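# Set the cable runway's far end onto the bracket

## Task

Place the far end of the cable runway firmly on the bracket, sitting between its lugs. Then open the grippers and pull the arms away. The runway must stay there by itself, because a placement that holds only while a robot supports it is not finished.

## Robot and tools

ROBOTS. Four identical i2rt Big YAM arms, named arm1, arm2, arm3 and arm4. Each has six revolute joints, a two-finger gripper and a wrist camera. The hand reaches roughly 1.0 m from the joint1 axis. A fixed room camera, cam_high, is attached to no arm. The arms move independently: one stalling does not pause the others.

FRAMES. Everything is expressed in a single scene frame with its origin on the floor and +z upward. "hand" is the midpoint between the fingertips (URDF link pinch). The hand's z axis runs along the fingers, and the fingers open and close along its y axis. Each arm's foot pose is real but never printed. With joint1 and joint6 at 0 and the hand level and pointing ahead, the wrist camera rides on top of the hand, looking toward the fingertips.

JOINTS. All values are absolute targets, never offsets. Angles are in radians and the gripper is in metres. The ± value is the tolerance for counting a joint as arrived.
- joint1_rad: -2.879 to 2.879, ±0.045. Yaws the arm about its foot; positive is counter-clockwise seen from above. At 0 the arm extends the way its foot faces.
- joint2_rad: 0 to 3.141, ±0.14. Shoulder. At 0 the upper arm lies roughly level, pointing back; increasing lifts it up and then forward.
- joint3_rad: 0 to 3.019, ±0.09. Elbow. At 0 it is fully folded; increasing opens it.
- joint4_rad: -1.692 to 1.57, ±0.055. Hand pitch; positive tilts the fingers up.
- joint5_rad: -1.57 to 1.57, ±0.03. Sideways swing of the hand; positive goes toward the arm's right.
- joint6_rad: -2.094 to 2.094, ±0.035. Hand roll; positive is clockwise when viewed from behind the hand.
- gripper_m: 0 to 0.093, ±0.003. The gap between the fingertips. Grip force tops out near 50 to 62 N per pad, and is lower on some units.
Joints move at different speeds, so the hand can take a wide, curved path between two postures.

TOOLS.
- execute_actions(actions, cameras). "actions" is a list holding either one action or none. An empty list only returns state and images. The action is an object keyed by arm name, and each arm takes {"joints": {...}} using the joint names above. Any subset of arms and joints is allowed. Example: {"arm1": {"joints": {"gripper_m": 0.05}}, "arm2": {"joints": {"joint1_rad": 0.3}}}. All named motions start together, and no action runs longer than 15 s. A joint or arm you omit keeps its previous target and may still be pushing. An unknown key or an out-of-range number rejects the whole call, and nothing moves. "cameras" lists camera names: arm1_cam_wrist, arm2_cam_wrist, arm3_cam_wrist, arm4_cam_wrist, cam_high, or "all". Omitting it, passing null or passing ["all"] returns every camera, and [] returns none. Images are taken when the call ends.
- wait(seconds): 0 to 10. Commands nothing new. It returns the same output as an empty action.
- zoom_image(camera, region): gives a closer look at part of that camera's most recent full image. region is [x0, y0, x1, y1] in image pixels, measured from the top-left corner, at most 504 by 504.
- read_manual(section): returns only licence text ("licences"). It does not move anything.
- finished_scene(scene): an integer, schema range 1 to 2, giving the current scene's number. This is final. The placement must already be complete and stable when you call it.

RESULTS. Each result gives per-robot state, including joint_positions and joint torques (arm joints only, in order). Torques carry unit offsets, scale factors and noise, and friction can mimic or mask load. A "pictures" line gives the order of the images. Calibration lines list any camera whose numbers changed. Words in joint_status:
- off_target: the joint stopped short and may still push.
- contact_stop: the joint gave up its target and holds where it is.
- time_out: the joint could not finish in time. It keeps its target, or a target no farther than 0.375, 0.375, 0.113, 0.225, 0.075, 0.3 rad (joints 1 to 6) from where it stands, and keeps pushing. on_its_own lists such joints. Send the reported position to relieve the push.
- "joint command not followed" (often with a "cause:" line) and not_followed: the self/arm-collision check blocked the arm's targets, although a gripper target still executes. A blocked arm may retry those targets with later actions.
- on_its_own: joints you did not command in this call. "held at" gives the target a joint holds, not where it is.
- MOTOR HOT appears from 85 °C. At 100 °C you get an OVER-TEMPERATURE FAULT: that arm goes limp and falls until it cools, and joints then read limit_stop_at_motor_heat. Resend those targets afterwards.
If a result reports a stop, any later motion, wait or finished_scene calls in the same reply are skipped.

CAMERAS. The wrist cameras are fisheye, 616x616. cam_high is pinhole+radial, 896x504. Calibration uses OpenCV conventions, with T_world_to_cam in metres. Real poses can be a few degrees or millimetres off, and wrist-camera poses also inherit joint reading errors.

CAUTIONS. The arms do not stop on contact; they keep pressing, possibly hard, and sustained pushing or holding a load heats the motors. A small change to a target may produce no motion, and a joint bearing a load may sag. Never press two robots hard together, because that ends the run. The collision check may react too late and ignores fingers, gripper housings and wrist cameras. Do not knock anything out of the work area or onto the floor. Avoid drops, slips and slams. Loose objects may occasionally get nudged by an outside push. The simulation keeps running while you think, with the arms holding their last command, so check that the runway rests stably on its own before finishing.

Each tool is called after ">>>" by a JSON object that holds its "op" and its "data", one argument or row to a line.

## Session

>>> {"op": "execute_actions", "data": {
  "actions": []
}}

Scene clock: 0.00 s.
Joint torques (N m, as the arm reports them, + toward a larger angle): no reading
arm1.joint_positions: joint1_rad=+0.084 joint2_rad=+0.516 joint3_rad=+1.393 joint4_rad=-1.536 joint5_rad=+0.219 joint6_rad=+0.349 gripper_m=+0.095
arm1.joint_status: not commanded
arm1.hand: x=-0.9522 y=-0.3243 z=+1.3701 quat_wxyz=(-0.338, +0.453, -0.769, -0.298) (m; scene frame)
arm2.joint_positions: joint1_rad=+0.336 joint2_rad=+0.497 joint3_rad=+1.443 joint4_rad=-1.248 joint5_rad=+0.034 joint6_rad=+0.468 gripper_m=+0.094
arm2.joint_status: not commanded
arm2.hand: x=-0.2604 y=+0.3481 z=+1.4283 quat_wxyz=(-0.541, -0.627, -0.503, +0.249) (m; scene frame)
arm3.joint_positions: joint1_rad=-0.094 joint2_rad=+0.624 joint3_rad=+1.403 joint4_rad=-1.536 joint5_rad=-0.067 joint6_rad=+0.291 gripper_m=+0.095
arm3.joint_status: not commanded
arm3.hand: x=+0.5960 y=-0.3357 z=+1.3497 quat_wxyz=(-0.204, +0.579, -0.713, -0.339) (m; scene frame)
arm4.joint_positions: joint1_rad=+0.475 joint2_rad=+0.571 joint3_rad=+1.422 joint4_rad=-1.465 joint5_rad=+0.287 joint6_rad=-0.443 gripper_m=+0.094
arm4.joint_status: not commanded
arm4.hand: x=+1.2763 y=+0.3158 z=+1.3375 quat_wxyz=(-0.259, -0.308, -0.825, +0.397) (m; scene frame)
pictures: arm1_cam_wrist, arm2_cam_wrist, arm3_cam_wrist, arm4_cam_wrist, cam_high
camera_calibration (this result's frames):
arm1_cam_wrist: T_world_to_cam=[[0.896615, -0.417593, -0.147298, 0.920977], [-0.442807, -0.846766, -0.294804, -0.284187], [-0.00161864, 0.32955, -0.944137, 1.51896], [0, 0, 0, 1]] pos_world=[-0.949144, -0.356621, 1.48599]
arm2_cam_wrist: T_world_to_cam=[[-0.898821, -0.0862929, -0.429738, 0.406283], [0.174447, 0.829008, -0.531332, 0.521021], [0.402107, -0.552539, -0.730076, 1.46661], [0, 0, 0, 1]] pos_world=[-0.315451, 0.41349, 1.52217]
arm3_cam_wrist: T_world_to_cam=[[0.964602, -0.0990103, -0.244418, -0.276271], [-0.141173, -0.976726, -0.161482, -0.0223643], [-0.222741, 0.190271, -0.956129, 1.60725], [0, 0, 0, 1]] pos_world=[0.621335, -0.355011, 1.4656]
arm4_cam_wrist: T_world_to_cam=[[-0.709387, -0.506179, 0.490461, 0.410126], [-0.663668, 0.714008, -0.223018, 0.927207], [-0.237306, -0.483709, -0.842444, 1.70415], [0, 0, 0, 1]] pos_world=[1.3107, 0.369876, 1.44128]
Images, in order (width x height): arm1_cam_wrist 616x616, arm2_cam_wrist 616x616, arm3_cam_wrist 616x616, arm4_cam_wrist 616x616, cam_high 896x504.

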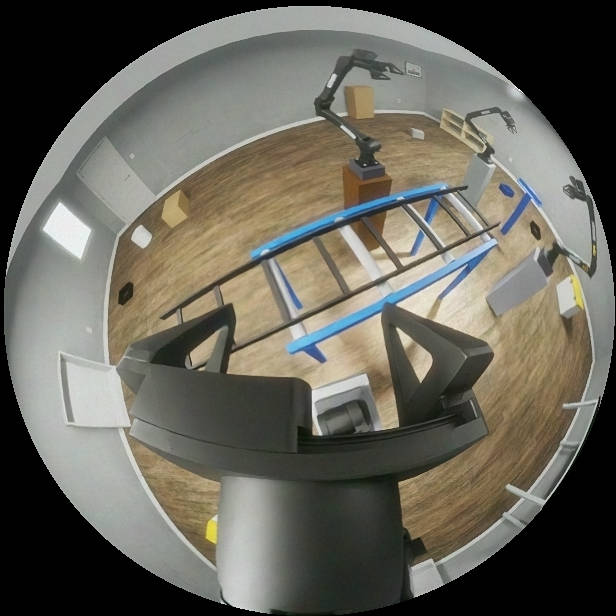

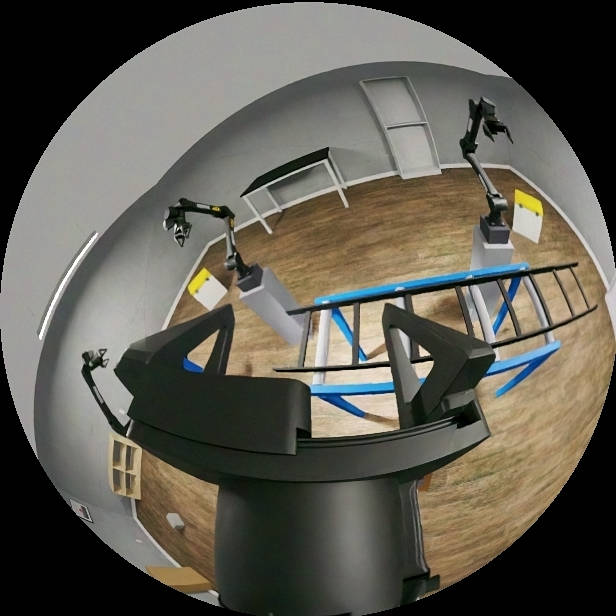

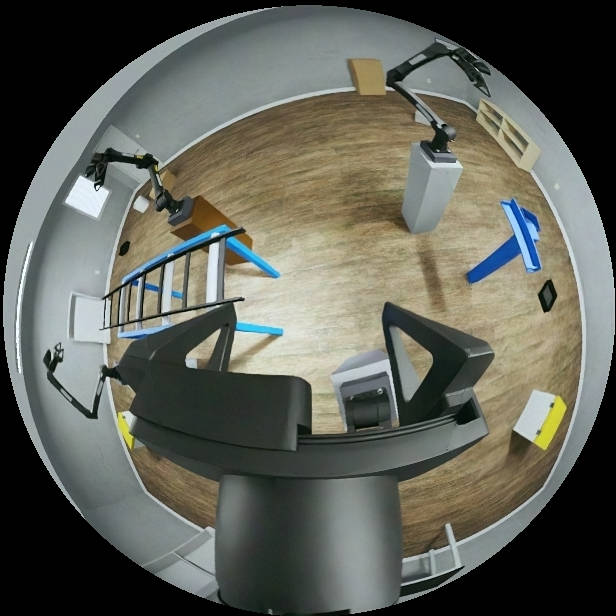

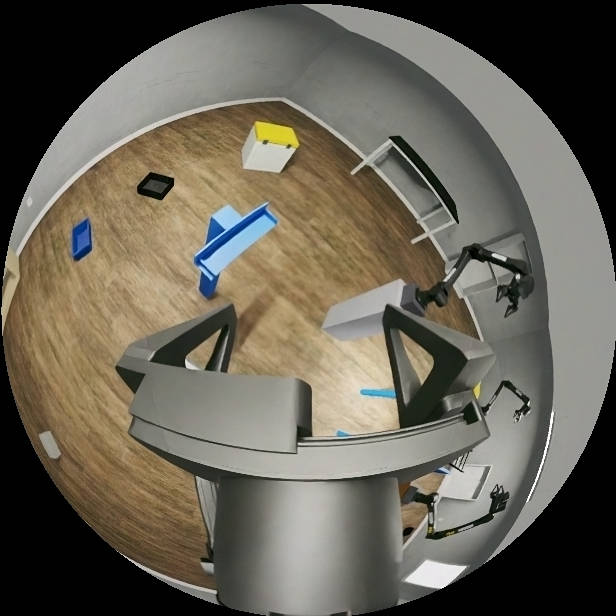

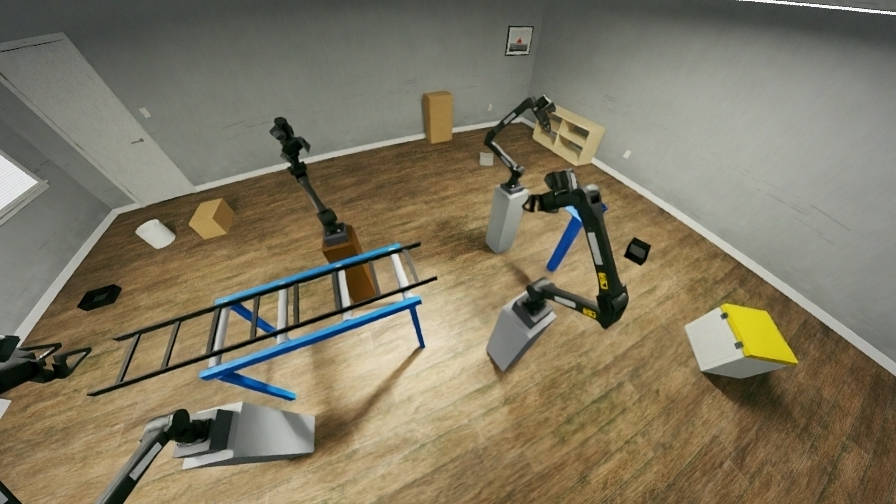

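>>> {"op": "execute_actions", "data": {
  "actions": [
    {"arm2":{"joints":{"joint1_rad":0.21,"joint2_rad":1.95,"joint3_rad":1.66,"joint4_rad":-1.28,"joint5_rad":0,"joint6_rad":0.17}},"arm3":{"joints":{"joint1_rad":0.70,"joint2_rad":2.24,"joint3_rad":2.0,"joint4_rad":-1.30,"joint5_rad":0,"joint6_rad":0.845,"gripper_m":0.07}},"arm4":{"joints":{"joint1_rad":0.275,"joint2_rad":1.856,"joint3_rad":1.70,"joint4_rad":-1.373,"joint5_rad":0,"joint6_rad":0.366}}}
  ],
  "cameras": ["arm3_cam_wrist","arm4_cam_wrist","cam_high"]
}}

Scene clock: 12.57 s.
Joint torques (N m, as the arm reports them, + toward a larger angle): arm1=[-2.17  4.39 10.48  1.34  0.17 -0.08] | arm2=[ -1.81 -20.41  10.51   0.15  -0.13  -0.15] | arm3=[ -1.16 -25.9   12.35   0.32   0.13   0.14] | arm4=[ -1.86 -20.55  10.26   0.4    0.     0.07]
arm1.joint_positions: joint1_rad=+0.084 joint2_rad=+0.516 joint3_rad=+1.393 joint4_rad=-1.536 joint5_rad=+0.219 joint6_rad=+0.349 gripper_m=+0.095
arm1.joint_status: not commanded
arm1.hand: x=-0.9522 y=-0.3243 z=+1.3701 quat_wxyz=(-0.338, +0.453, -0.769, -0.298) (m; scene frame)
arm2.joint_positions: joint1_rad=+0.215 joint2_rad=+1.944 joint3_rad=+1.640 joint4_rad=-1.272 joint5_rad=+0.004 joint6_rad=+0.185 gripper_m=+0.094
arm2.joint_status: all done
arm2.hand: x=-0.2094 y=-0.0586 z=+0.9207 quat_wxyz=(+0.000, -0.717, -0.698, -0.001) (m; scene frame)
arm3.joint_positions: joint1_rad=+0.708 joint2_rad=+2.233 joint3_rad=+1.976 joint4_rad=-1.301 joint5_rad=+0.000 joint6_rad=+0.834 gripper_m=+0.070
arm3.joint_status: all done
arm3.hand: x=+0.1070 y=-0.0924 z=+0.8845 quat_wxyz=(-0.001, +0.714, -0.700, -0.004) (m; scene frame)
arm4.joint_positions: joint1_rad=+0.286 joint2_rad=+1.862 joint3_rad=+1.674 joint4_rad=-1.373 joint5_rad=+0.002 joint6_rad=+0.354 gripper_m=+0.094
arm4.joint_status: all done
arm4.hand: x=+1.4286 y=-0.0338 z=+0.9527 quat_wxyz=(-0.006, -0.700, -0.715, +0.002) (m; scene frame)
pictures: arm3_cam_wrist, arm4_cam_wrist, cam_high
camera_calibration (this result's frames):
arm3_cam_wrist: T_world_to_cam=[[0.999713, 0.0237578, -0.00319159, -0.100024], [0.0213097, -0.819827, 0.572215, -0.580613], [0.010978, -0.572118, -0.820098, 0.791462], [0, 0, 0, 1]] pos_world=[0.10368, -0.0208159, 0.980993]
arm4_cam_wrist: T_world_to_cam=[[-0.99953, -0.0247646, -0.018073, 1.44519], [-0.0306498, 0.820858, 0.57031, -0.464384], [0.000711861, 0.570596, -0.821231, 0.922403], [0, 0, 0, 1]] pos_world=[1.42962, -0.109337, 1.04847]
Images, in order (width x height): arm3_cam_wrist 616x616, arm4_cam_wrist 616x616, cam_high 896x504.

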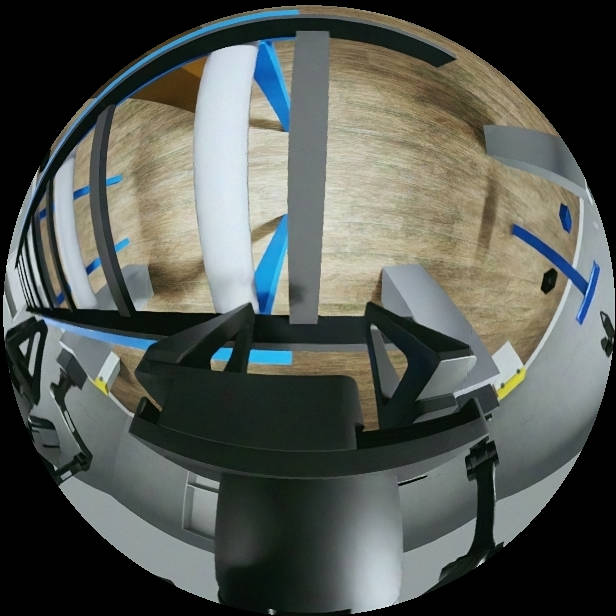

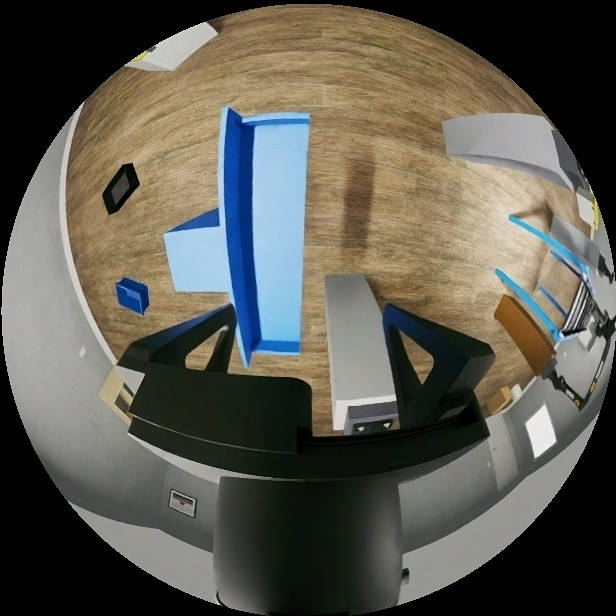

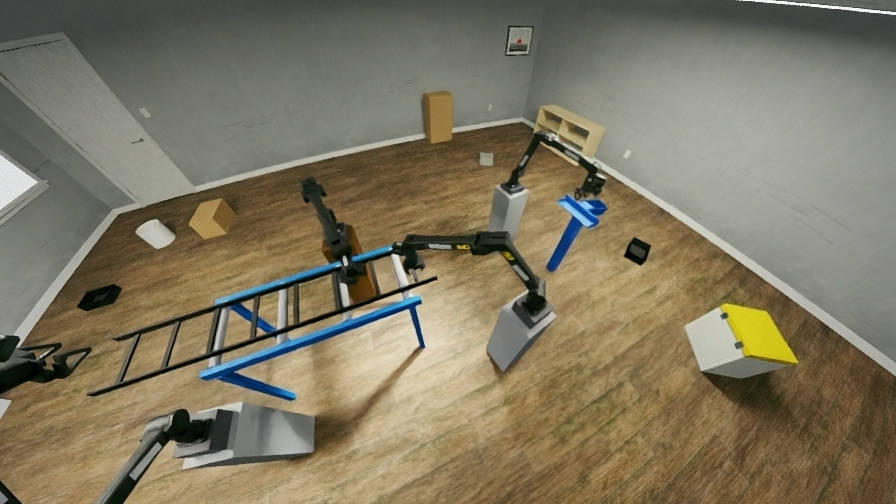

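>>> {"op": "execute_actions", "data": {
  "actions": [
    {"arm3":{"joints":{"joint1_rad":0.70,"joint2_rad":2.34,"joint3_rad":1.895,"joint4_rad":-1.125}}}
  ],
  "cameras": []
}}

>>> {"op": "execute_actions", "data": {
  "actions": [
    {"arm3":{"joints":{"gripper_m":0.0}}}
  ],
  "cameras": ["arm3_cam_wrist"]
}}

Scene clock: 41.13 s.
Joint torques (N m, as the arm reports them, + toward a larger angle): arm1=[-2.14  4.5  10.48  1.32  0.15 -0.08] | arm2=[ -1.82 -20.48  10.55   0.14  -0.13  -0.15] | arm3=[ -0.86 -24.82  10.21   0.8    0.12   0.14] | arm4=[ -1.98 -20.4   10.26   0.41   0.     0.07]
arm1.joint_positions: joint1_rad=+0.084 joint2_rad=+0.516 joint3_rad=+1.393 joint4_rad=-1.536 joint5_rad=+0.219 joint6_rad=+0.349 gripper_m=+0.095
arm1.joint_status: not commanded
arm1.hand: x=-0.9522 y=-0.3243 z=+1.3701 quat_wxyz=(-0.338, +0.453, -0.769, -0.298) (m; scene frame)
arm2.joint_positions: joint1_rad=+0.215 joint2_rad=+1.944 joint3_rad=+1.640 joint4_rad=-1.272 joint5_rad=+0.004 joint6_rad=+0.185 gripper_m=+0.094
arm2.joint_status: not commanded
arm2.hand: x=-0.2094 y=-0.0586 z=+0.9207 quat_wxyz=(+0.000, -0.717, -0.698, -0.001) (m; scene frame)
arm3.joint_positions: joint1_rad=+0.708 joint2_rad=+2.321 joint3_rad=+1.888 joint4_rad=-1.139 joint5_rad=+0.000 joint6_rad=+0.834 gripper_m=+0.070
arm3.joint_status: all done
arm3.hand: x=+0.1111 y=-0.0956 z=+0.7952 quat_wxyz=(-0.001, +0.714, -0.700, +0.003) (m; scene frame)
arm4.joint_positions: joint1_rad=+0.286 joint2_rad=+1.862 joint3_rad=+1.674 joint4_rad=-1.373 joint5_rad=+0.002 joint6_rad=+0.354 gripper_m=+0.094
arm4.joint_status: not commanded
arm4.hand: x=+1.4286 y=-0.0338 z=+0.9527 quat_wxyz=(-0.006, -0.700, -0.715, +0.002) (m; scene frame)
pictures: none
No camera images: the call's "cameras" was empty. Leave "cameras" out to get every camera's image.

Scene clock: 41.80 s.
Joint torques (N m, as the arm reports them, + toward a larger angle): arm1=[-2.25  4.43 10.48  1.36  0.16 -0.08] | arm2=[ -1.77 -20.49  10.56   0.15  -0.13  -0.14] | arm3=[ -1.09 -24.82  10.19   0.23   0.35  -0.07] | arm4=[ -1.72 -20.16  10.32   0.46   0.01   0.07]
arm1.joint_positions: joint1_rad=+0.084 joint2_rad=+0.516 joint3_rad=+1.393 joint4_rad=-1.536 joint5_rad=+0.219 joint6_rad=+0.349 gripper_m=+0.095
arm1.joint_status: not commanded
arm1.hand: x=-0.9522 y=-0.3243 z=+1.3701 quat_wxyz=(-0.338, +0.453, -0.769, -0.298) (m; scene frame)
arm2.joint_positions: joint1_rad=+0.215 joint2_rad=+1.944 joint3_rad=+1.640 joint4_rad=-1.272 joint5_rad=+0.004 joint6_rad=+0.185 gripper_m=+0.094
arm2.joint_status: not commanded
arm2.hand: x=-0.2094 y=-0.0586 z=+0.9207 quat_wxyz=(+0.000, -0.717, -0.698, -0.001) (m; scene frame)
arm3.joint_positions: joint1_rad=+0.711 joint2_rad=+2.321 joint3_rad=+1.888 joint4_rad=-1.123 joint5_rad=-0.005 joint6_rad=+0.861 gripper_m=+0.023
arm3.joint_status: gripper_m off_target (ended at +0.023, target +0.000)
arm3.hand: x=+0.1059 y=-0.0954 z=+0.7952 quat_wxyz=(+0.002, +0.706, -0.708, -0.005) (m; scene frame)
arm4.joint_positions: joint1_rad=+0.286 joint2_rad=+1.862 joint3_rad=+1.674 joint4_rad=-1.373 joint5_rad=+0.002 joint6_rad=+0.354 gripper_m=+0.094
arm4.joint_status: not commanded
arm4.hand: x=+1.4286 y=-0.0338 z=+0.9527 quat_wxyz=(-0.006, -0.700, -0.715, +0.002) (m; scene frame)
pictures: arm3_cam_wrist
camera_calibration (this result's frames):
arm3_cam_wrist: T_world_to_cam=[[0.999963, 0.000147202, -0.00861152, -0.0970711], [0.00506703, -0.818568, 0.574387, -0.531947], [-0.00696456, -0.57441, -0.818538, 0.716996], [0, 0, 0, 1]] pos_world=[0.104756, -0.0235711, 0.891597]
Images, in order (width x height): arm3_cam_wrist 616x616.

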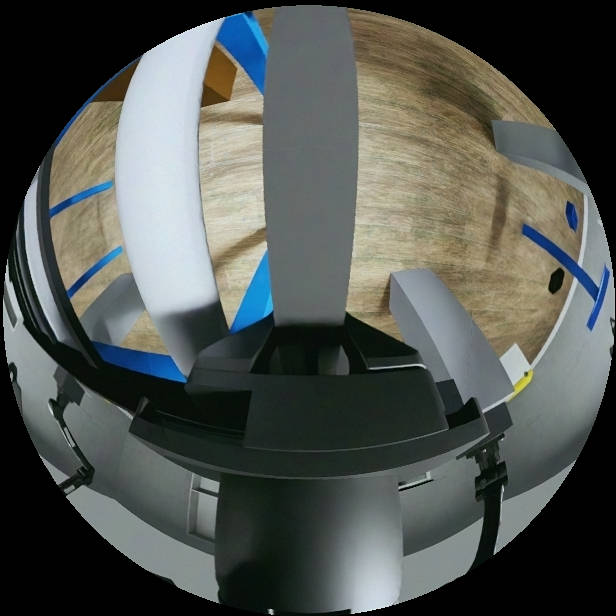

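>>> {"op": "execute_actions", "data": {
  "actions": [
    {"arm3":{"joints":{"joint1_rad":0.47,"joint2_rad":2.045,"joint3_rad":1.36,"joint4_rad":-0.88,"joint6_rad":0.615}},"arm4":{"joints":{"joint1_rad":-0.15,"joint6_rad":-0.79}}}
  ],
  "cameras": []
}}

>>> {"op": "execute_actions", "data": {
  "actions": [
    {"arm3":{"joints":{"joint1_rad":-0.36,"joint2_rad":1.872,"joint3_rad":1.045,"joint4_rad":-0.735,"joint6_rad":-0.225}}}
  ],
  "cameras": ["arm2_cam_wrist","cam_high"]
}}

Scene clock: 54.40 s.
Joint torques (N m, as the arm reports them, + toward a larger angle): arm1=[-2.06  4.69 10.47  1.35  0.16 -0.07] | arm2=[ -1.76 -20.52  10.57   0.16  -0.13  -0.15] | arm3=[  1.61 -19.76  10.07   0.22  -0.17   0.23] | arm4=[ -0.96 -20.29  10.29   0.45  -0.06  -0.21]
arm1.joint_positions: joint1_rad=+0.084 joint2_rad=+0.516 joint3_rad=+1.393 joint4_rad=-1.536 joint5_rad=+0.219 joint6_rad=+0.349 gripper_m=+0.095
arm1.joint_status: not commanded
arm1.hand: x=-0.9522 y=-0.3243 z=+1.3701 quat_wxyz=(-0.338, +0.453, -0.769, -0.298) (m; scene frame)
arm2.joint_positions: joint1_rad=+0.215 joint2_rad=+1.944 joint3_rad=+1.640 joint4_rad=-1.272 joint5_rad=+0.004 joint6_rad=+0.185 gripper_m=+0.094
arm2.joint_status: not commanded
arm2.hand: x=-0.2094 y=-0.0586 z=+0.9207 quat_wxyz=(+0.000, -0.717, -0.698, -0.001) (m; scene frame)
arm3.joint_positions: joint1_rad=+0.444 joint2_rad=+2.035 joint3_rad=+1.337 joint4_rad=-0.879 joint5_rad=+0.007 joint6_rad=+0.593 gripper_m=+0.023
arm3.joint_status: all done
arm3.hand: x=+0.3191 y=-0.0881 z=+0.7888 quat_wxyz=(-0.004, +0.706, -0.708, +0.006) (m; scene frame)
arm4.joint_positions: joint1_rad=-0.153 joint2_rad=+1.862 joint3_rad=+1.674 joint4_rad=-1.373 joint5_rad=+0.001 joint6_rad=-0.777 gripper_m=+0.094
arm4.joint_status: all done
arm4.hand: x=+1.1820 y=-0.0721 z=+0.9517 quat_wxyz=(-0.003, -0.416, -0.909, +0.004) (m; scene frame)
pictures: none
No camera images: the call's "cameras" was empty. Leave "cameras" out to get every camera's image.

Scene clock: 56.93 s.
Joint torques (N m, as the arm reports them, + toward a larger angle): arm1=[-2.16  4.56 10.5   1.34  0.15 -0.06] | arm2=[ -1.79 -20.52  10.56   0.15  -0.13  -0.15] | arm3=[ -1.34 -17.55   7.64  -0.17   0.08  -0.06] | arm4=[ -1.01 -20.23  10.31   0.41  -0.06  -0.19]
arm1.joint_positions: joint1_rad=+0.084 joint2_rad=+0.516 joint3_rad=+1.393 joint4_rad=-1.536 joint5_rad=+0.219 joint6_rad=+0.349 gripper_m=+0.095
arm1.joint_status: not commanded
arm1.hand: x=-0.9522 y=-0.3243 z=+1.3701 quat_wxyz=(-0.338, +0.453, -0.769, -0.298) (m; scene frame)
arm2.joint_positions: joint1_rad=+0.215 joint2_rad=+1.944 joint3_rad=+1.640 joint4_rad=-1.272 joint5_rad=+0.004 joint6_rad=+0.185 gripper_m=+0.094
arm2.joint_status: not commanded
arm2.hand: x=-0.2094 y=-0.0586 z=+0.9207 quat_wxyz=(+0.000, -0.717, -0.698, -0.001) (m; scene frame)
arm3.joint_positions: joint1_rad=-0.347 joint2_rad=+1.879 joint3_rad=+1.037 joint4_rad=-0.722 joint5_rad=-0.001 joint6_rad=-0.212 gripper_m=+0.023
arm3.joint_status: all done
arm3.hand: x=+0.7117 y=-0.0918 z=+0.7831 quat_wxyz=(-0.004, +0.711, -0.703, +0.000) (m; scene frame)
arm4.joint_positions: joint1_rad=-0.153 joint2_rad=+1.862 joint3_rad=+1.674 joint4_rad=-1.373 joint5_rad=+0.001 joint6_rad=-0.778 gripper_m=+0.094
arm4.joint_status: not commanded
arm4.hand: x=+1.1820 y=-0.0721 z=+0.9517 quat_wxyz=(-0.003, -0.415, -0.910, +0.004) (m; scene frame)
pictures: arm2_cam_wrist, cam_high
camera_calibration (this result's frames):
arm2_cam_wrist: T_world_to_cam=[[-0.999522, 0.0308708, 0.00193598, -0.212865], [0.0263731, 0.817847, 0.57483, -0.470562], [0.0161621, 0.574606, -0.81827, 0.917236], [0, 0, 0, 1]] pos_world=[-0.215178, -0.13563, 1.02145]
Images, in order (width x height): arm2_cam_wrist 616x616, cam_high 896x504.

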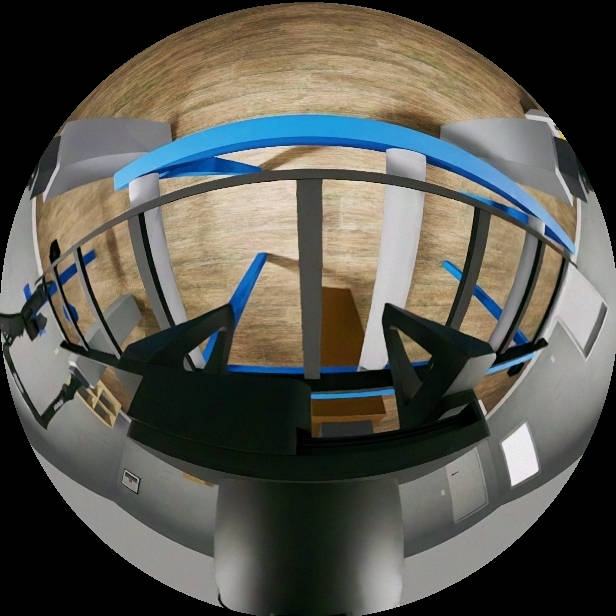

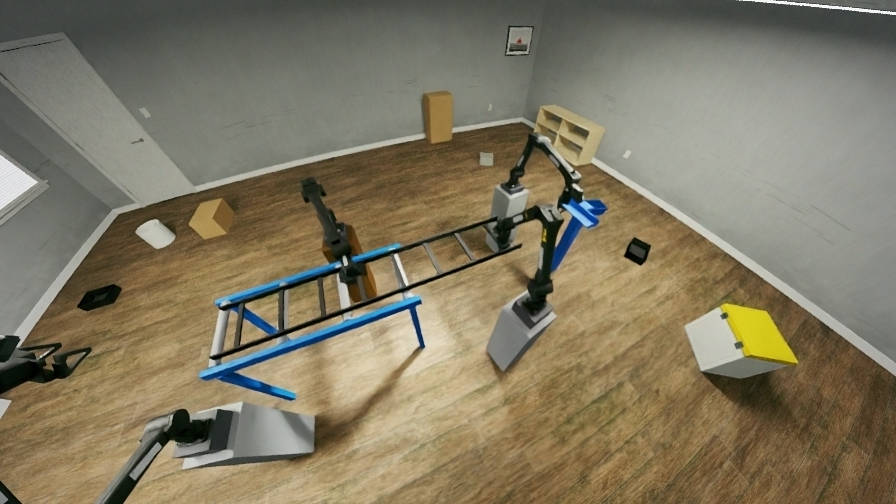

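>>> {"op": "execute_actions", "data": {
  "actions": [
    {"arm2":{"joints":{"joint2_rad":2.10,"joint3_rad":1.505,"joint4_rad":-0.97,"gripper_m":0.065}},"arm3":{"joints":{"joint2_rad":1.55,"gripper_m":0.07}}}
  ],
  "cameras": []
}}

>>> {"op": "execute_actions", "data": {
  "actions": [
    {"arm2":{"joints":{"gripper_m":0.04}},"arm3":{"joints":{"joint1_rad":0.6,"joint2_rad":0.5,"joint3_rad":0.5,"joint4_rad":-0.75,"joint6_rad":0}},"arm4":{"joints":{"joint1_rad":-0.895,"joint2_rad":2.34,"joint3_rad":2.32,"joint4_rad":-1.53,"joint6_rad":-0.81}}}
  ],
  "cameras": ["arm4_cam_wrist","cam_high"]
}}

Scene clock: 66.53 s.
Joint torques (N m, as the arm reports them, + toward a larger angle): arm1=[-2.37  4.62 10.51  1.4   0.16 -0.09] | arm2=[ -1.77 -21.92   8.94   0.86  -0.13  -0.15] | arm3=[ -1.35 -11.43  10.84   0.49   0.07  -0.04] | arm4=[ -0.88 -20.23  10.29   0.37  -0.05  -0.2 ]
arm1.joint_positions: joint1_rad=+0.084 joint2_rad=+0.516 joint3_rad=+1.393 joint4_rad=-1.536 joint5_rad=+0.219 joint6_rad=+0.349 gripper_m=+0.095
arm1.joint_status: not commanded
arm1.hand: x=-0.9522 y=-0.3243 z=+1.3701 quat_wxyz=(-0.338, +0.453, -0.769, -0.298) (m; scene frame)
arm2.joint_positions: joint1_rad=+0.215 joint2_rad=+2.105 joint3_rad=+1.490 joint4_rad=-0.981 joint5_rad=+0.004 joint6_rad=+0.185 gripper_m=+0.065
arm2.joint_status: all done
arm2.hand: x=-0.2097 y=-0.0519 z=+0.7785 quat_wxyz=(+0.008, -0.716, -0.698, -0.007) (m; scene frame)
arm3.joint_positions: joint1_rad=-0.347 joint2_rad=+1.523 joint3_rad=+1.035 joint4_rad=-0.724 joint5_rad=-0.001 joint6_rad=-0.214 gripper_m=+0.070
arm3.joint_status: all done
arm3.hand: x=+0.7185 y=-0.0544 z=+0.9461 quat_wxyz=(-0.151, +0.701, -0.691, -0.096) (m; scene frame)
arm4.joint_positions: joint1_rad=-0.153 joint2_rad=+1.862 joint3_rad=+1.674 joint4_rad=-1.373 joint5_rad=+0.001 joint6_rad=-0.778 gripper_m=+0.094
arm4.joint_status: not commanded
arm4.hand: x=+1.1820 y=-0.0721 z=+0.9517 quat_wxyz=(-0.003, -0.415, -0.910, +0.004) (m; scene frame)
pictures: none
No camera images: the call's "cameras" was empty. Leave "cameras" out to get every camera's image.

Scene clock: 68.47 s.
Joint torques (N m, as the arm reports them, + toward a larger angle): arm1=[-2.21  4.48 10.47  1.38  0.15 -0.07] | arm2=[ -1.76 -22.09   8.9    0.83  -0.13  -0.14] | arm3=[ 0.59  0.6  11.51  1.01  0.08  0.14] | arm4=[ -1.82 -26.59  11.32   0.05  -0.03  -0.18]
arm1.joint_positions: joint1_rad=+0.084 joint2_rad=+0.516 joint3_rad=+1.393 joint4_rad=-1.536 joint5_rad=+0.219 joint6_rad=+0.349 gripper_m=+0.095
arm1.joint_status: not commanded
arm1.hand: x=-0.9522 y=-0.3243 z=+1.3701 quat_wxyz=(-0.338, +0.453, -0.769, -0.298) (m; scene frame)
arm2.joint_positions: joint1_rad=+0.215 joint2_rad=+2.105 joint3_rad=+1.490 joint4_rad=-0.981 joint5_rad=+0.004 joint6_rad=+0.185 gripper_m=+0.040
arm2.joint_status: all done
arm2.hand: x=-0.2097 y=-0.0519 z=+0.7785 quat_wxyz=(+0.008, -0.716, -0.698, -0.007) (m; scene frame)
arm3.joint_positions: joint1_rad=+0.590 joint2_rad=+0.505 joint3_rad=+0.507 joint4_rad=-0.736 joint5_rad=-0.001 joint6_rad=-0.011 gripper_m=+0.070
arm3.joint_status: all done
arm3.hand: x=+0.4261 y=-0.3263 z=+1.0514 quat_wxyz=(-0.167, +0.838, -0.365, -0.368) (m; scene frame)
arm4.joint_positions: joint1_rad=-0.883 joint2_rad=+2.337 joint3_rad=+2.281 joint4_rad=-1.520 joint5_rad=+0.000 joint6_rad=-0.799 gripper_m=+0.094
arm4.joint_status: all done
arm4.hand: x=+0.7105 y=+0.0002 z=+0.8823 quat_wxyz=(-0.001, -0.705, -0.709, -0.004) (m; scene frame)
pictures: arm4_cam_wrist, cam_high
camera_calibration (this result's frames):
arm4_cam_wrist: T_world_to_cam=[[-0.999774, -0.00856621, -0.0194455, 0.728387], [-0.018284, 0.813067, 0.581882, -0.493197], [0.010826, 0.582107, -0.81304, 0.83133], [0, 0, 0, 1]] pos_world=[0.710205, -0.0766806, 0.977051]
Images, in order (width x height): arm4_cam_wrist 616x616, cam_high 896x504.

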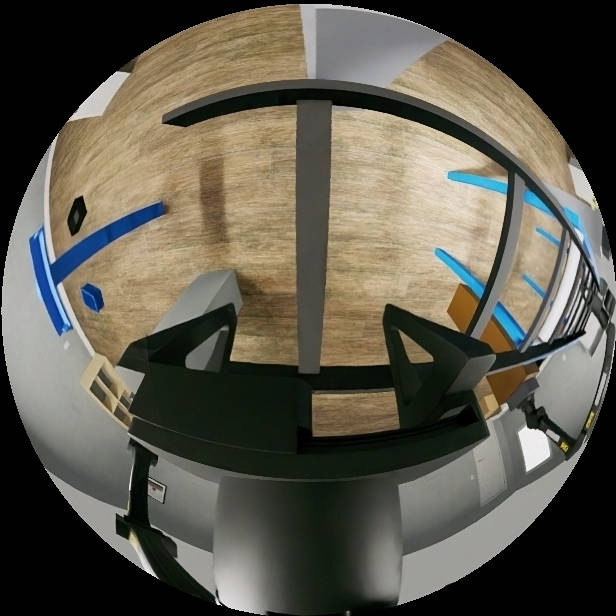

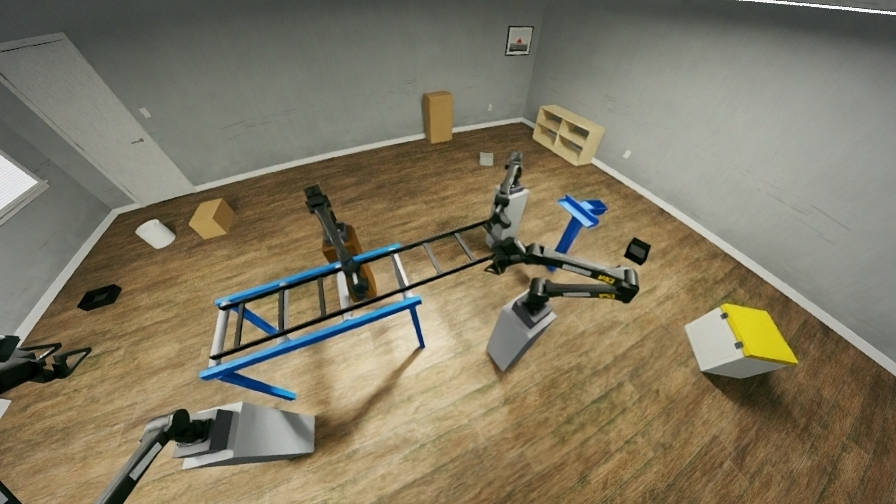

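>>> {"op": "execute_actions", "data": {
  "actions": [
    {"arm4":{"joints":{"joint2_rad":2.39,"joint3_rad":2.125,"joint4_rad":-1.295,"gripper_m":0.06}},"arm3":{"joints":{"joint1_rad":0.6,"joint2_rad":0.1,"joint3_rad":0.1,"joint4_rad":-0.5}}}
  ],
  "cameras": []
}}

>>> {"op": "execute_actions", "data": {
  "actions": [
    {"arm4":{"joints":{"gripper_m":0.0}},"arm2":{"joints":{"gripper_m":0.08,"joint2_rad":1.85}}}
  ],
  "cameras": ["arm4_cam_wrist"]
}}

Scene clock: 79.63 s.
Joint torques (N m, as the arm reports them, + toward a larger angle): arm1=[-1.97  4.56 10.46  1.37  0.16 -0.07] | arm2=[ -1.84 -22.07   8.91   0.83  -0.13  -0.14] | arm3=[ 0.55  2.94 12.61  2.49  0.08  0.14] | arm4=[ -2.12 -27.4    8.89   0.72  -0.02  -0.18]
arm1.joint_positions: joint1_rad=+0.084 joint2_rad=+0.516 joint3_rad=+1.393 joint4_rad=-1.536 joint5_rad=+0.219 joint6_rad=+0.349 gripper_m=+0.095
arm1.joint_status: not commanded
arm1.hand: x=-0.9522 y=-0.3243 z=+1.3701 quat_wxyz=(-0.338, +0.453, -0.769, -0.298) (m; scene frame)
arm2.joint_positions: joint1_rad=+0.215 joint2_rad=+2.105 joint3_rad=+1.490 joint4_rad=-0.981 joint5_rad=+0.004 joint6_rad=+0.185 gripper_m=+0.040
arm2.joint_status: not commanded
arm2.hand: x=-0.2097 y=-0.0519 z=+0.7785 quat_wxyz=(+0.008, -0.716, -0.698, -0.007) (m; scene frame)
arm3.joint_positions: joint1_rad=+0.590 joint2_rad=+0.115 joint3_rad=+0.096 joint4_rad=-0.522 joint5_rad=-0.001 joint6_rad=-0.011 gripper_m=+0.070
arm3.joint_status: all done
arm3.hand: x=+0.4545 y=-0.3572 z=+0.9498 quat_wxyz=(-0.202, +0.799, -0.348, -0.447) (m; scene frame)
arm4.joint_positions: joint1_rad=-0.883 joint2_rad=+2.393 joint3_rad=+2.115 joint4_rad=-1.306 joint5_rad=+0.000 joint6_rad=-0.799 gripper_m=+0.060
arm4.joint_status: all done
arm4.hand: x=+0.7137 y=+0.0030 z=+0.7812 quat_wxyz=(-0.001, -0.705, -0.709, -0.008) (m; scene frame)
pictures: none
No camera images: the call's "cameras" was empty. Leave "cameras" out to get every camera's image.

Scene clock: 80.97 s.
Joint torques (N m, as the arm reports them, + toward a larger angle): arm1=[-2.01  4.6  10.48  1.35  0.16 -0.07] | arm2=[ -1.76 -18.13  10.49   1.29  -0.13  -0.15] | arm3=[ 0.59  2.85 12.68  2.49  0.07  0.14] | arm4=[ -1.77 -27.45   8.82   0.48  -0.14  -0.24]
arm1.joint_positions: joint1_rad=+0.084 joint2_rad=+0.516 joint3_rad=+1.393 joint4_rad=-1.536 joint5_rad=+0.219 joint6_rad=+0.349 gripper_m=+0.095
arm1.joint_status: not commanded
arm1.hand: x=-0.9522 y=-0.3243 z=+1.3701 quat_wxyz=(-0.338, +0.453, -0.769, -0.298) (m; scene frame)
arm2.joint_positions: joint1_rad=+0.215 joint2_rad=+1.830 joint3_rad=+1.490 joint4_rad=-0.979 joint5_rad=+0.004 joint6_rad=+0.185 gripper_m=+0.080
arm2.joint_status: all done
arm2.hand: x=-0.2064 y=-0.0780 z=+0.9361 quat_wxyz=(-0.105, -0.711, -0.692, +0.073) (m; scene frame)
arm3.joint_positions: joint1_rad=+0.590 joint2_rad=+0.115 joint3_rad=+0.096 joint4_rad=-0.522 joint5_rad=-0.001 joint6_rad=-0.011 gripper_m=+0.070
arm3.joint_status: not commanded
arm3.hand: x=+0.4545 y=-0.3572 z=+0.9498 quat_wxyz=(-0.202, +0.799, -0.348, -0.447) (m; scene frame)
arm4.joint_positions: joint1_rad=-0.885 joint2_rad=+2.393 joint3_rad=+2.115 joint4_rad=-1.298 joint5_rad=+0.003 joint6_rad=-0.794 gripper_m=+0.023
arm4.joint_status: gripper_m off_target (ended at +0.023, target +0.000)
arm4.hand: x=+0.7108 y=+0.0030 z=+0.7813 quat_wxyz=(+0.000, -0.708, -0.706, -0.004) (m; scene frame)
pictures: arm4_cam_wrist
camera_calibration (this result's frames):
arm4_cam_wrist: T_world_to_cam=[[-0.999845, -0.000922228, -0.0175609, 0.725228], [-0.0109972, 0.812044, 0.583492, -0.443116], [0.0137221, 0.583595, -0.811929, 0.744675], [0, 0, 0, 1]] pos_world=[0.710024, -0.0740898, 0.875914]
Images, in order (width x height): arm4_cam_wrist 616x616.

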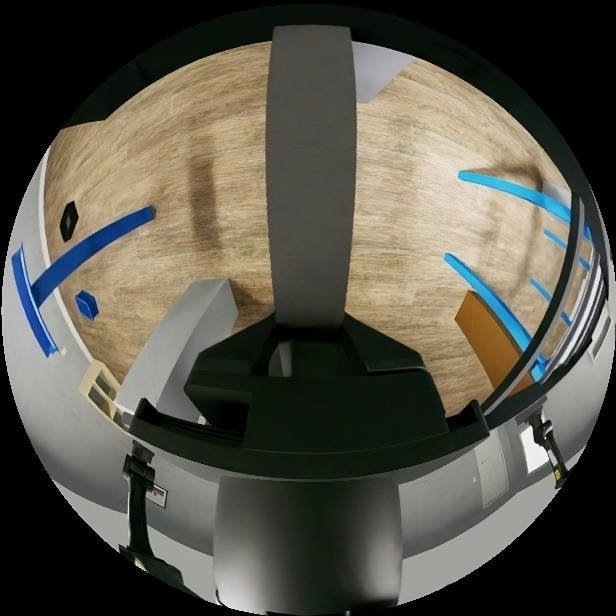

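>>> {"op": "execute_actions", "data": {
  "actions": [
    {"arm4":{"joints":{"joint1_rad":-0.65,"joint2_rad":2.06,"joint3_rad":1.605,"joint4_rad":-1.05,"joint6_rad":-0.54}},"arm2":{"joints":{"joint2_rad":0.7}},"arm3":{"joints":{"joint1_rad":-1.3,"gripper_m":0.09}}}
  ],
  "cameras": []
}}

>>> {"op": "execute_actions", "data": {
  "actions": [
    {"arm4":{"joints":{"joint1_rad":0.0,"joint2_rad":1.74,"joint3_rad":1.51,"joint4_rad":-1.04,"joint6_rad":0.13}}}
  ],
  "cameras": ["arm3_cam_wrist","arm4_cam_wrist","cam_high"]
}}

Scene clock: 98.73 s.
Joint torques (N m, as the arm reports them, + toward a larger angle): arm1=[-2.1   4.54 10.47  1.35  0.15 -0.07] | arm2=[-1.89  0.78  7.6   2.27 -0.15 -0.16] | arm3=[-1.1   2.93 12.67  2.49  0.07  0.14] | arm4=[ -1.43 -25.08  10.52   0.16   0.1   -0.01]
arm1.joint_positions: joint1_rad=+0.084 joint2_rad=+0.516 joint3_rad=+1.393 joint4_rad=-1.536 joint5_rad=+0.219 joint6_rad=+0.349 gripper_m=+0.095
arm1.joint_status: not commanded
arm1.hand: x=-0.9522 y=-0.3243 z=+1.3701 quat_wxyz=(-0.338, +0.453, -0.769, -0.298) (m; scene frame)
arm2.joint_positions: joint1_rad=+0.215 joint2_rad=+0.699 joint3_rad=+1.508 joint4_rad=-0.974 joint5_rad=+0.004 joint6_rad=+0.185 gripper_m=+0.080
arm2.joint_status: all done
arm2.hand: x=-0.2608 y=+0.2437 z=+1.4830 quat_wxyz=(-0.530, -0.548, -0.529, +0.373) (m; scene frame)
arm3.joint_positions: joint1_rad=-1.289 joint2_rad=+0.115 joint3_rad=+0.096 joint4_rad=-0.522 joint5_rad=+0.000 joint6_rad=-0.010 gripper_m=+0.090
arm3.joint_status: all done
arm3.hand: x=+0.8436 y=-0.4381 z=+0.9517 quat_wxyz=(-0.484, +0.190, -0.849, -0.101) (m; scene frame)
arm4.joint_positions: joint1_rad=-0.646 joint2_rad=+2.095 joint3_rad=+1.560 joint4_rad=-1.043 joint5_rad=-0.002 joint6_rad=-0.545 gripper_m=+0.023
arm4.joint_status: all done
arm4.hand: x=+0.9044 y=-0.0067 z=+0.7776 quat_wxyz=(-0.002, -0.711, -0.703, -0.005) (m; scene frame)
pictures: none
No camera images: the call's "cameras" was empty. Leave "cameras" out to get every camera's image.

Scene clock: 101.53 s.
Joint torques (N m, as the arm reports them, + toward a larger angle): arm1=[-1.99  4.34 10.44  1.31  0.16 -0.08] | arm2=[-1.96  0.7   7.58  2.27 -0.16 -0.16] | arm3=[-1.12  2.92 12.69  2.49  0.08  0.13] | arm4=[ -1.58 -38.78  14.46  -0.43   0.04  -0.09]
arm1.joint_positions: joint1_rad=+0.084 joint2_rad=+0.516 joint3_rad=+1.393 joint4_rad=-1.536 joint5_rad=+0.219 joint6_rad=+0.349 gripper_m=+0.095
arm1.joint_status: not commanded
arm1.hand: x=-0.9522 y=-0.3243 z=+1.3701 quat_wxyz=(-0.338, +0.453, -0.769, -0.298) (m; scene frame)
arm2.joint_positions: joint1_rad=+0.215 joint2_rad=+0.699 joint3_rad=+1.508 joint4_rad=-0.974 joint5_rad=+0.004 joint6_rad=+0.185 gripper_m=+0.080
arm2.joint_status: not commanded
arm2.hand: x=-0.2608 y=+0.2437 z=+1.4830 quat_wxyz=(-0.530, -0.548, -0.529, +0.373) (m; scene frame)
arm3.joint_positions: joint1_rad=-1.289 joint2_rad=+0.115 joint3_rad=+0.096 joint4_rad=-0.522 joint5_rad=+0.000 joint6_rad=-0.010 gripper_m=+0.090
arm3.joint_status: not commanded
arm3.hand: x=+0.8436 y=-0.4381 z=+0.9517 quat_wxyz=(-0.484, +0.190, -0.849, -0.101) (m; scene frame)
arm4.joint_positions: joint1_rad=+0.007 joint2_rad=+1.959 joint3_rad=+1.411 joint4_rad=-1.016 joint5_rad=+0.000 joint6_rad=+0.132 gripper_m=+0.023
arm4.joint_status: joint2_rad time_out (moved -0.136 of -0.355); joint3_rad time_out (moved -0.149 of -0.050); the others done
arm4.on_its_own: joint2_rad reads +1.959 and still pushes toward +1.740 since a time_out; joint3_rad reads +1.411 and still pushes toward +1.510 since a time_out
arm4.hand: x=+1.2725 y=-0.0533 z=+0.8057 quat_wxyz=(-0.004, -0.720, -0.694, +0.001) (m; scene frame)
pictures: arm3_cam_wrist, arm4_cam_wrist, cam_high
camera_calibration (this result's frames):
arm3_cam_wrist: T_world_to_cam=[[0.420517, -0.907162, 0.0149322, -0.764426], [-0.826954, -0.390003, -0.405025, 0.915713], [0.373247, 0.157972, -0.914184, 0.744541], [0, 0, 0, 1]] pos_world=[0.800808, -0.453944, 1.06295]
arm4_cam_wrist: T_world_to_cam=[[-0.999319, 0.0328716, -0.016744, 1.28776], [0.0173255, 0.818913, 0.573655, -0.433195], [0.0325689, 0.572975, -0.818926, 0.770669], [0, 0, 0, 1]] pos_world=[1.26929, -0.129156, 0.901187]
Images, in order (width x height): arm3_cam_wrist 616x616, arm4_cam_wrist 616x616, cam_high 896x504.

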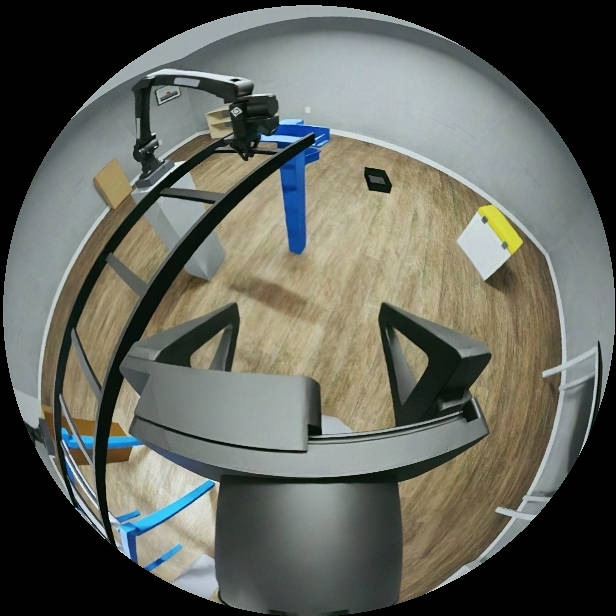

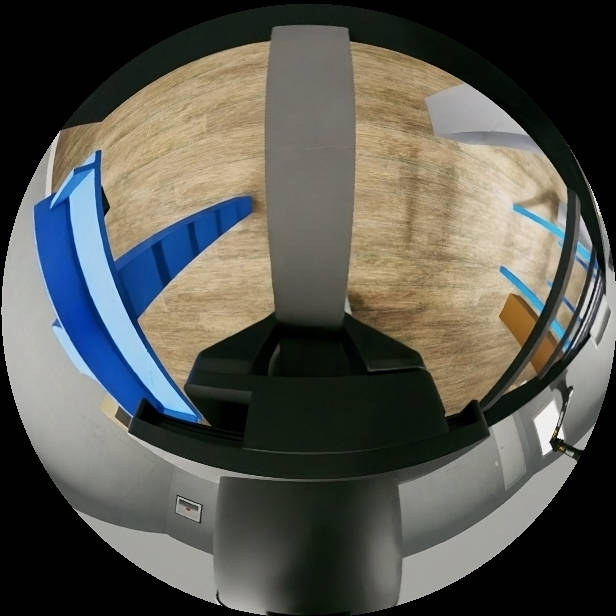

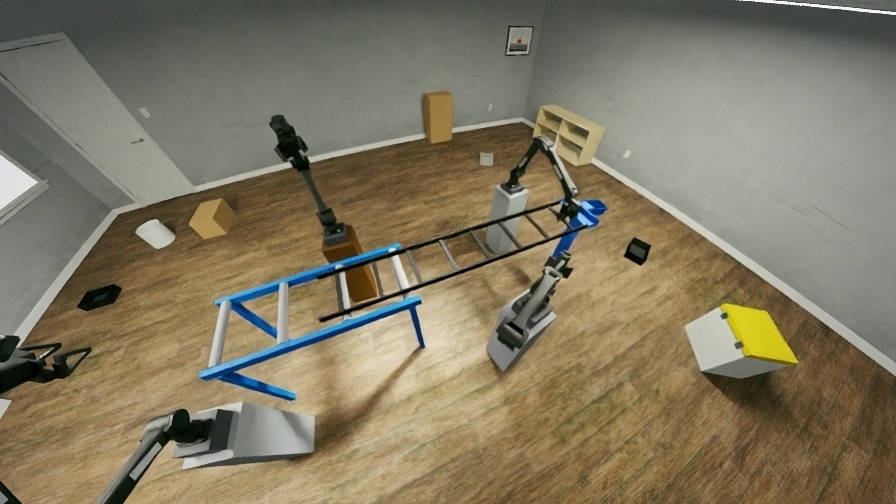

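>>> {"op": "zoom_image", "data": {
  "camera": "arm4_cam_wrist",
  "region": [20, 100, 160, 240]
}}

Region (20, 100, 160, 240) of arm4_cam_wrist's 616x616 image, scaled by 3.600, with more detail than that image has.

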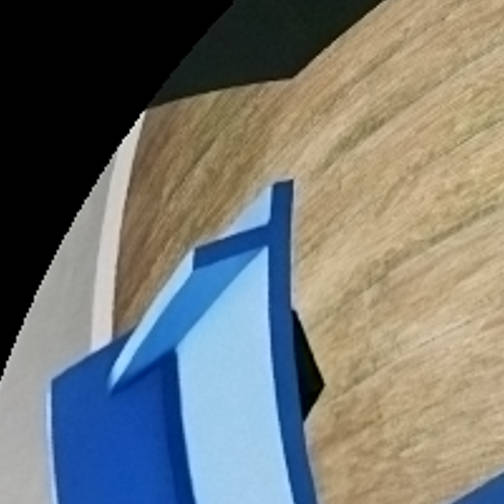

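>>> {"op": "execute_actions", "data": {
  "actions": [
    {"arm4":{"joints":{"joint1_rad":0.215,"joint6_rad":0.335}}}
  ],
  "cameras": ["arm3_cam_wrist","arm4_cam_wrist"]
}}

Scene clock: 117.10 s.
Joint torques (N m, as the arm reports them, + toward a larger angle): arm1=[-2.36  4.59 10.55  1.33  0.16 -0.06] | arm2=[-1.95  0.66  7.57  2.28 -0.15 -0.16] | arm3=[-1.07  2.92 12.68  2.5   0.07  0.13] | arm4=[ -1.6  -38.83  15.14  -0.21   0.06  -0.03]
arm1.joint_positions: joint1_rad=+0.084 joint2_rad=+0.516 joint3_rad=+1.393 joint4_rad=-1.536 joint5_rad=+0.219 joint6_rad=+0.349 gripper_m=+0.095
arm1.joint_status: not commanded
arm1.hand: x=-0.9522 y=-0.3243 z=+1.3701 quat_wxyz=(-0.338, +0.453, -0.769, -0.298) (m; scene frame)
arm2.joint_positions: joint1_rad=+0.215 joint2_rad=+0.699 joint3_rad=+1.508 joint4_rad=-0.974 joint5_rad=+0.004 joint6_rad=+0.185 gripper_m=+0.080
arm2.joint_status: not commanded
arm2.hand: x=-0.2608 y=+0.2437 z=+1.4830 quat_wxyz=(-0.530, -0.548, -0.529, +0.373) (m; scene frame)
arm3.joint_positions: joint1_rad=-1.289 joint2_rad=+0.115 joint3_rad=+0.096 joint4_rad=-0.522 joint5_rad=+0.000 joint6_rad=-0.010 gripper_m=+0.090
arm3.joint_status: not commanded
arm3.hand: x=+0.8436 y=-0.4381 z=+0.9517 quat_wxyz=(-0.484, +0.190, -0.849, -0.101) (m; scene frame)
arm4.joint_positions: joint1_rad=+0.223 joint2_rad=+1.959 joint3_rad=+1.402 joint4_rad=-1.024 joint5_rad=+0.001 joint6_rad=+0.332 gripper_m=+0.023
arm4.joint_status: all done
arm4.on_its_own: joint2_rad reads +1.959 and still pushes toward +1.740 since a time_out; joint3_rad reads +1.402 and still pushes toward +1.510 since a time_out
arm4.hand: x=+1.3881 y=-0.0234 z=+0.8032 quat_wxyz=(+0.004, -0.714, -0.700, -0.003) (m; scene frame)
pictures: arm3_cam_wrist, arm4_cam_wrist
camera_calibration (this result's frames):
arm3_cam_wrist: T_world_to_cam=[[0.420517, -0.907162, 0.0149322, -0.764426], [-0.826954, -0.390003, -0.405025, 0.915713], [0.373247, 0.157972, -0.914184, 0.744541], [0, 0, 0, 1]] pos_world=[0.800808, -0.453944, 1.06295]
arm4_cam_wrist: T_world_to_cam=[[-0.999794, 0.0162744, -0.0121631, 1.39886], [0.00603774, 0.809596, 0.586956, -0.453483], [0.0193996, 0.586761, -0.809528, 0.758746], [0, 0, 0, 1]] pos_world=[1.38659, -0.10083, 0.897415]
Images, in order (width x height): arm3_cam_wrist 616x616, arm4_cam_wrist 616x616.

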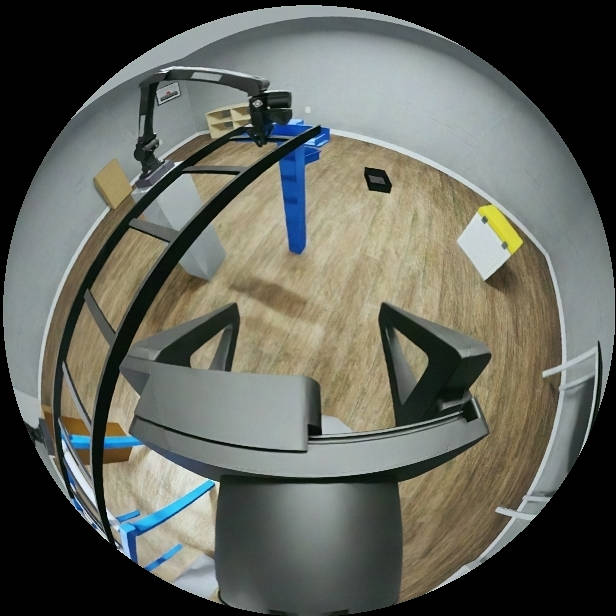

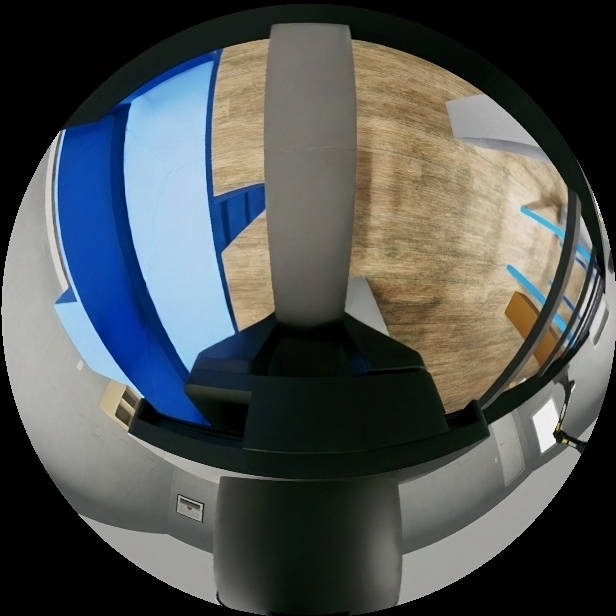

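>>> {"op": "execute_actions", "data": {
  "actions": [
    {"arm4":{"joints":{"joint1_rad":0.245,"joint2_rad":1.885,"joint4_rad":-0.96}}}
  ],
  "cameras": ["arm3_cam_wrist","arm4_cam_wrist"]
}}

Scene clock: 121.63 s.
Joint torques (N m, as the arm reports them, + toward a larger angle): arm1=[-1.95  4.47 10.54  1.36  0.14 -0.07] | arm2=[-1.94  0.72  7.59  2.29 -0.15 -0.16] | arm3=[-0.97  2.95 12.68  2.49  0.07  0.13] | arm4=[  0.09 -31.6   14.75   0.83  -0.09  -0.07]
arm1.joint_positions: joint1_rad=+0.084 joint2_rad=+0.516 joint3_rad=+1.393 joint4_rad=-1.536 joint5_rad=+0.219 joint6_rad=+0.349 gripper_m=+0.095
arm1.joint_status: not commanded
arm1.hand: x=-0.9522 y=-0.3243 z=+1.3701 quat_wxyz=(-0.338, +0.453, -0.769, -0.298) (m; scene frame)
arm2.joint_positions: joint1_rad=+0.215 joint2_rad=+0.699 joint3_rad=+1.508 joint4_rad=-0.974 joint5_rad=+0.004 joint6_rad=+0.185 gripper_m=+0.080
arm2.joint_status: not commanded
arm2.hand: x=-0.2608 y=+0.2437 z=+1.4830 quat_wxyz=(-0.530, -0.548, -0.529, +0.373) (m; scene frame)
arm3.joint_positions: joint1_rad=-1.289 joint2_rad=+0.115 joint3_rad=+0.096 joint4_rad=-0.522 joint5_rad=+0.000 joint6_rad=-0.010 gripper_m=+0.090
arm3.joint_status: not commanded
arm3.hand: x=+0.8436 y=-0.4381 z=+0.9517 quat_wxyz=(-0.484, +0.190, -0.849, -0.101) (m; scene frame)
arm4.joint_positions: joint1_rad=+0.226 joint2_rad=+2.017 joint3_rad=+1.402 joint4_rad=-0.973 joint5_rad=+0.005 joint6_rad=+0.336 gripper_m=+0.023
arm4.joint_status: all done
arm4.on_its_own: joint3_rad reads +1.402 and still pushes toward +1.510 since a time_out
arm4.hand: x=+1.3905 y=-0.0276 z=+0.7728 quat_wxyz=(+0.007, -0.714, -0.700, -0.003) (m; scene frame)
pictures: arm3_cam_wrist, arm4_cam_wrist
camera_calibration (this result's frames):
arm3_cam_wrist: T_world_to_cam=[[0.420517, -0.907162, 0.0149322, -0.764426], [-0.826954, -0.390003, -0.405025, 0.915713], [0.373247, 0.157972, -0.914184, 0.744541], [0, 0, 0, 1]] pos_world=[0.800808, -0.453944, 1.06295]
arm4_cam_wrist: T_world_to_cam=[[-0.999827, 0.0173922, -0.00653059, 1.39663], [0.0101779, 0.806874, 0.590636, -0.440892], [0.0155418, 0.590468, -0.806912, 0.740034], [0, 0, 0, 1]] pos_world=[1.38938, -0.105513, 0.866669]
Images, in order (width x height): arm3_cam_wrist 616x616, arm4_cam_wrist 616x616.

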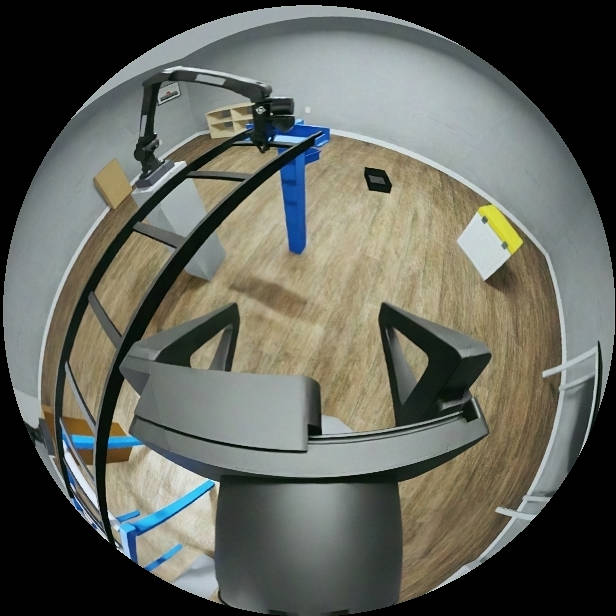

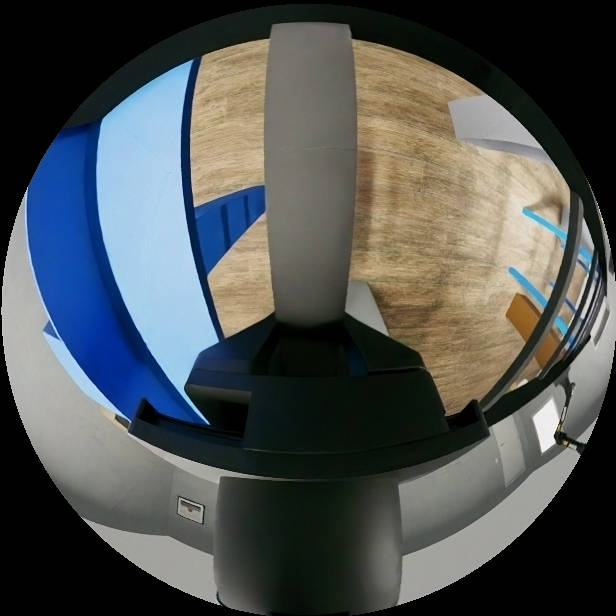

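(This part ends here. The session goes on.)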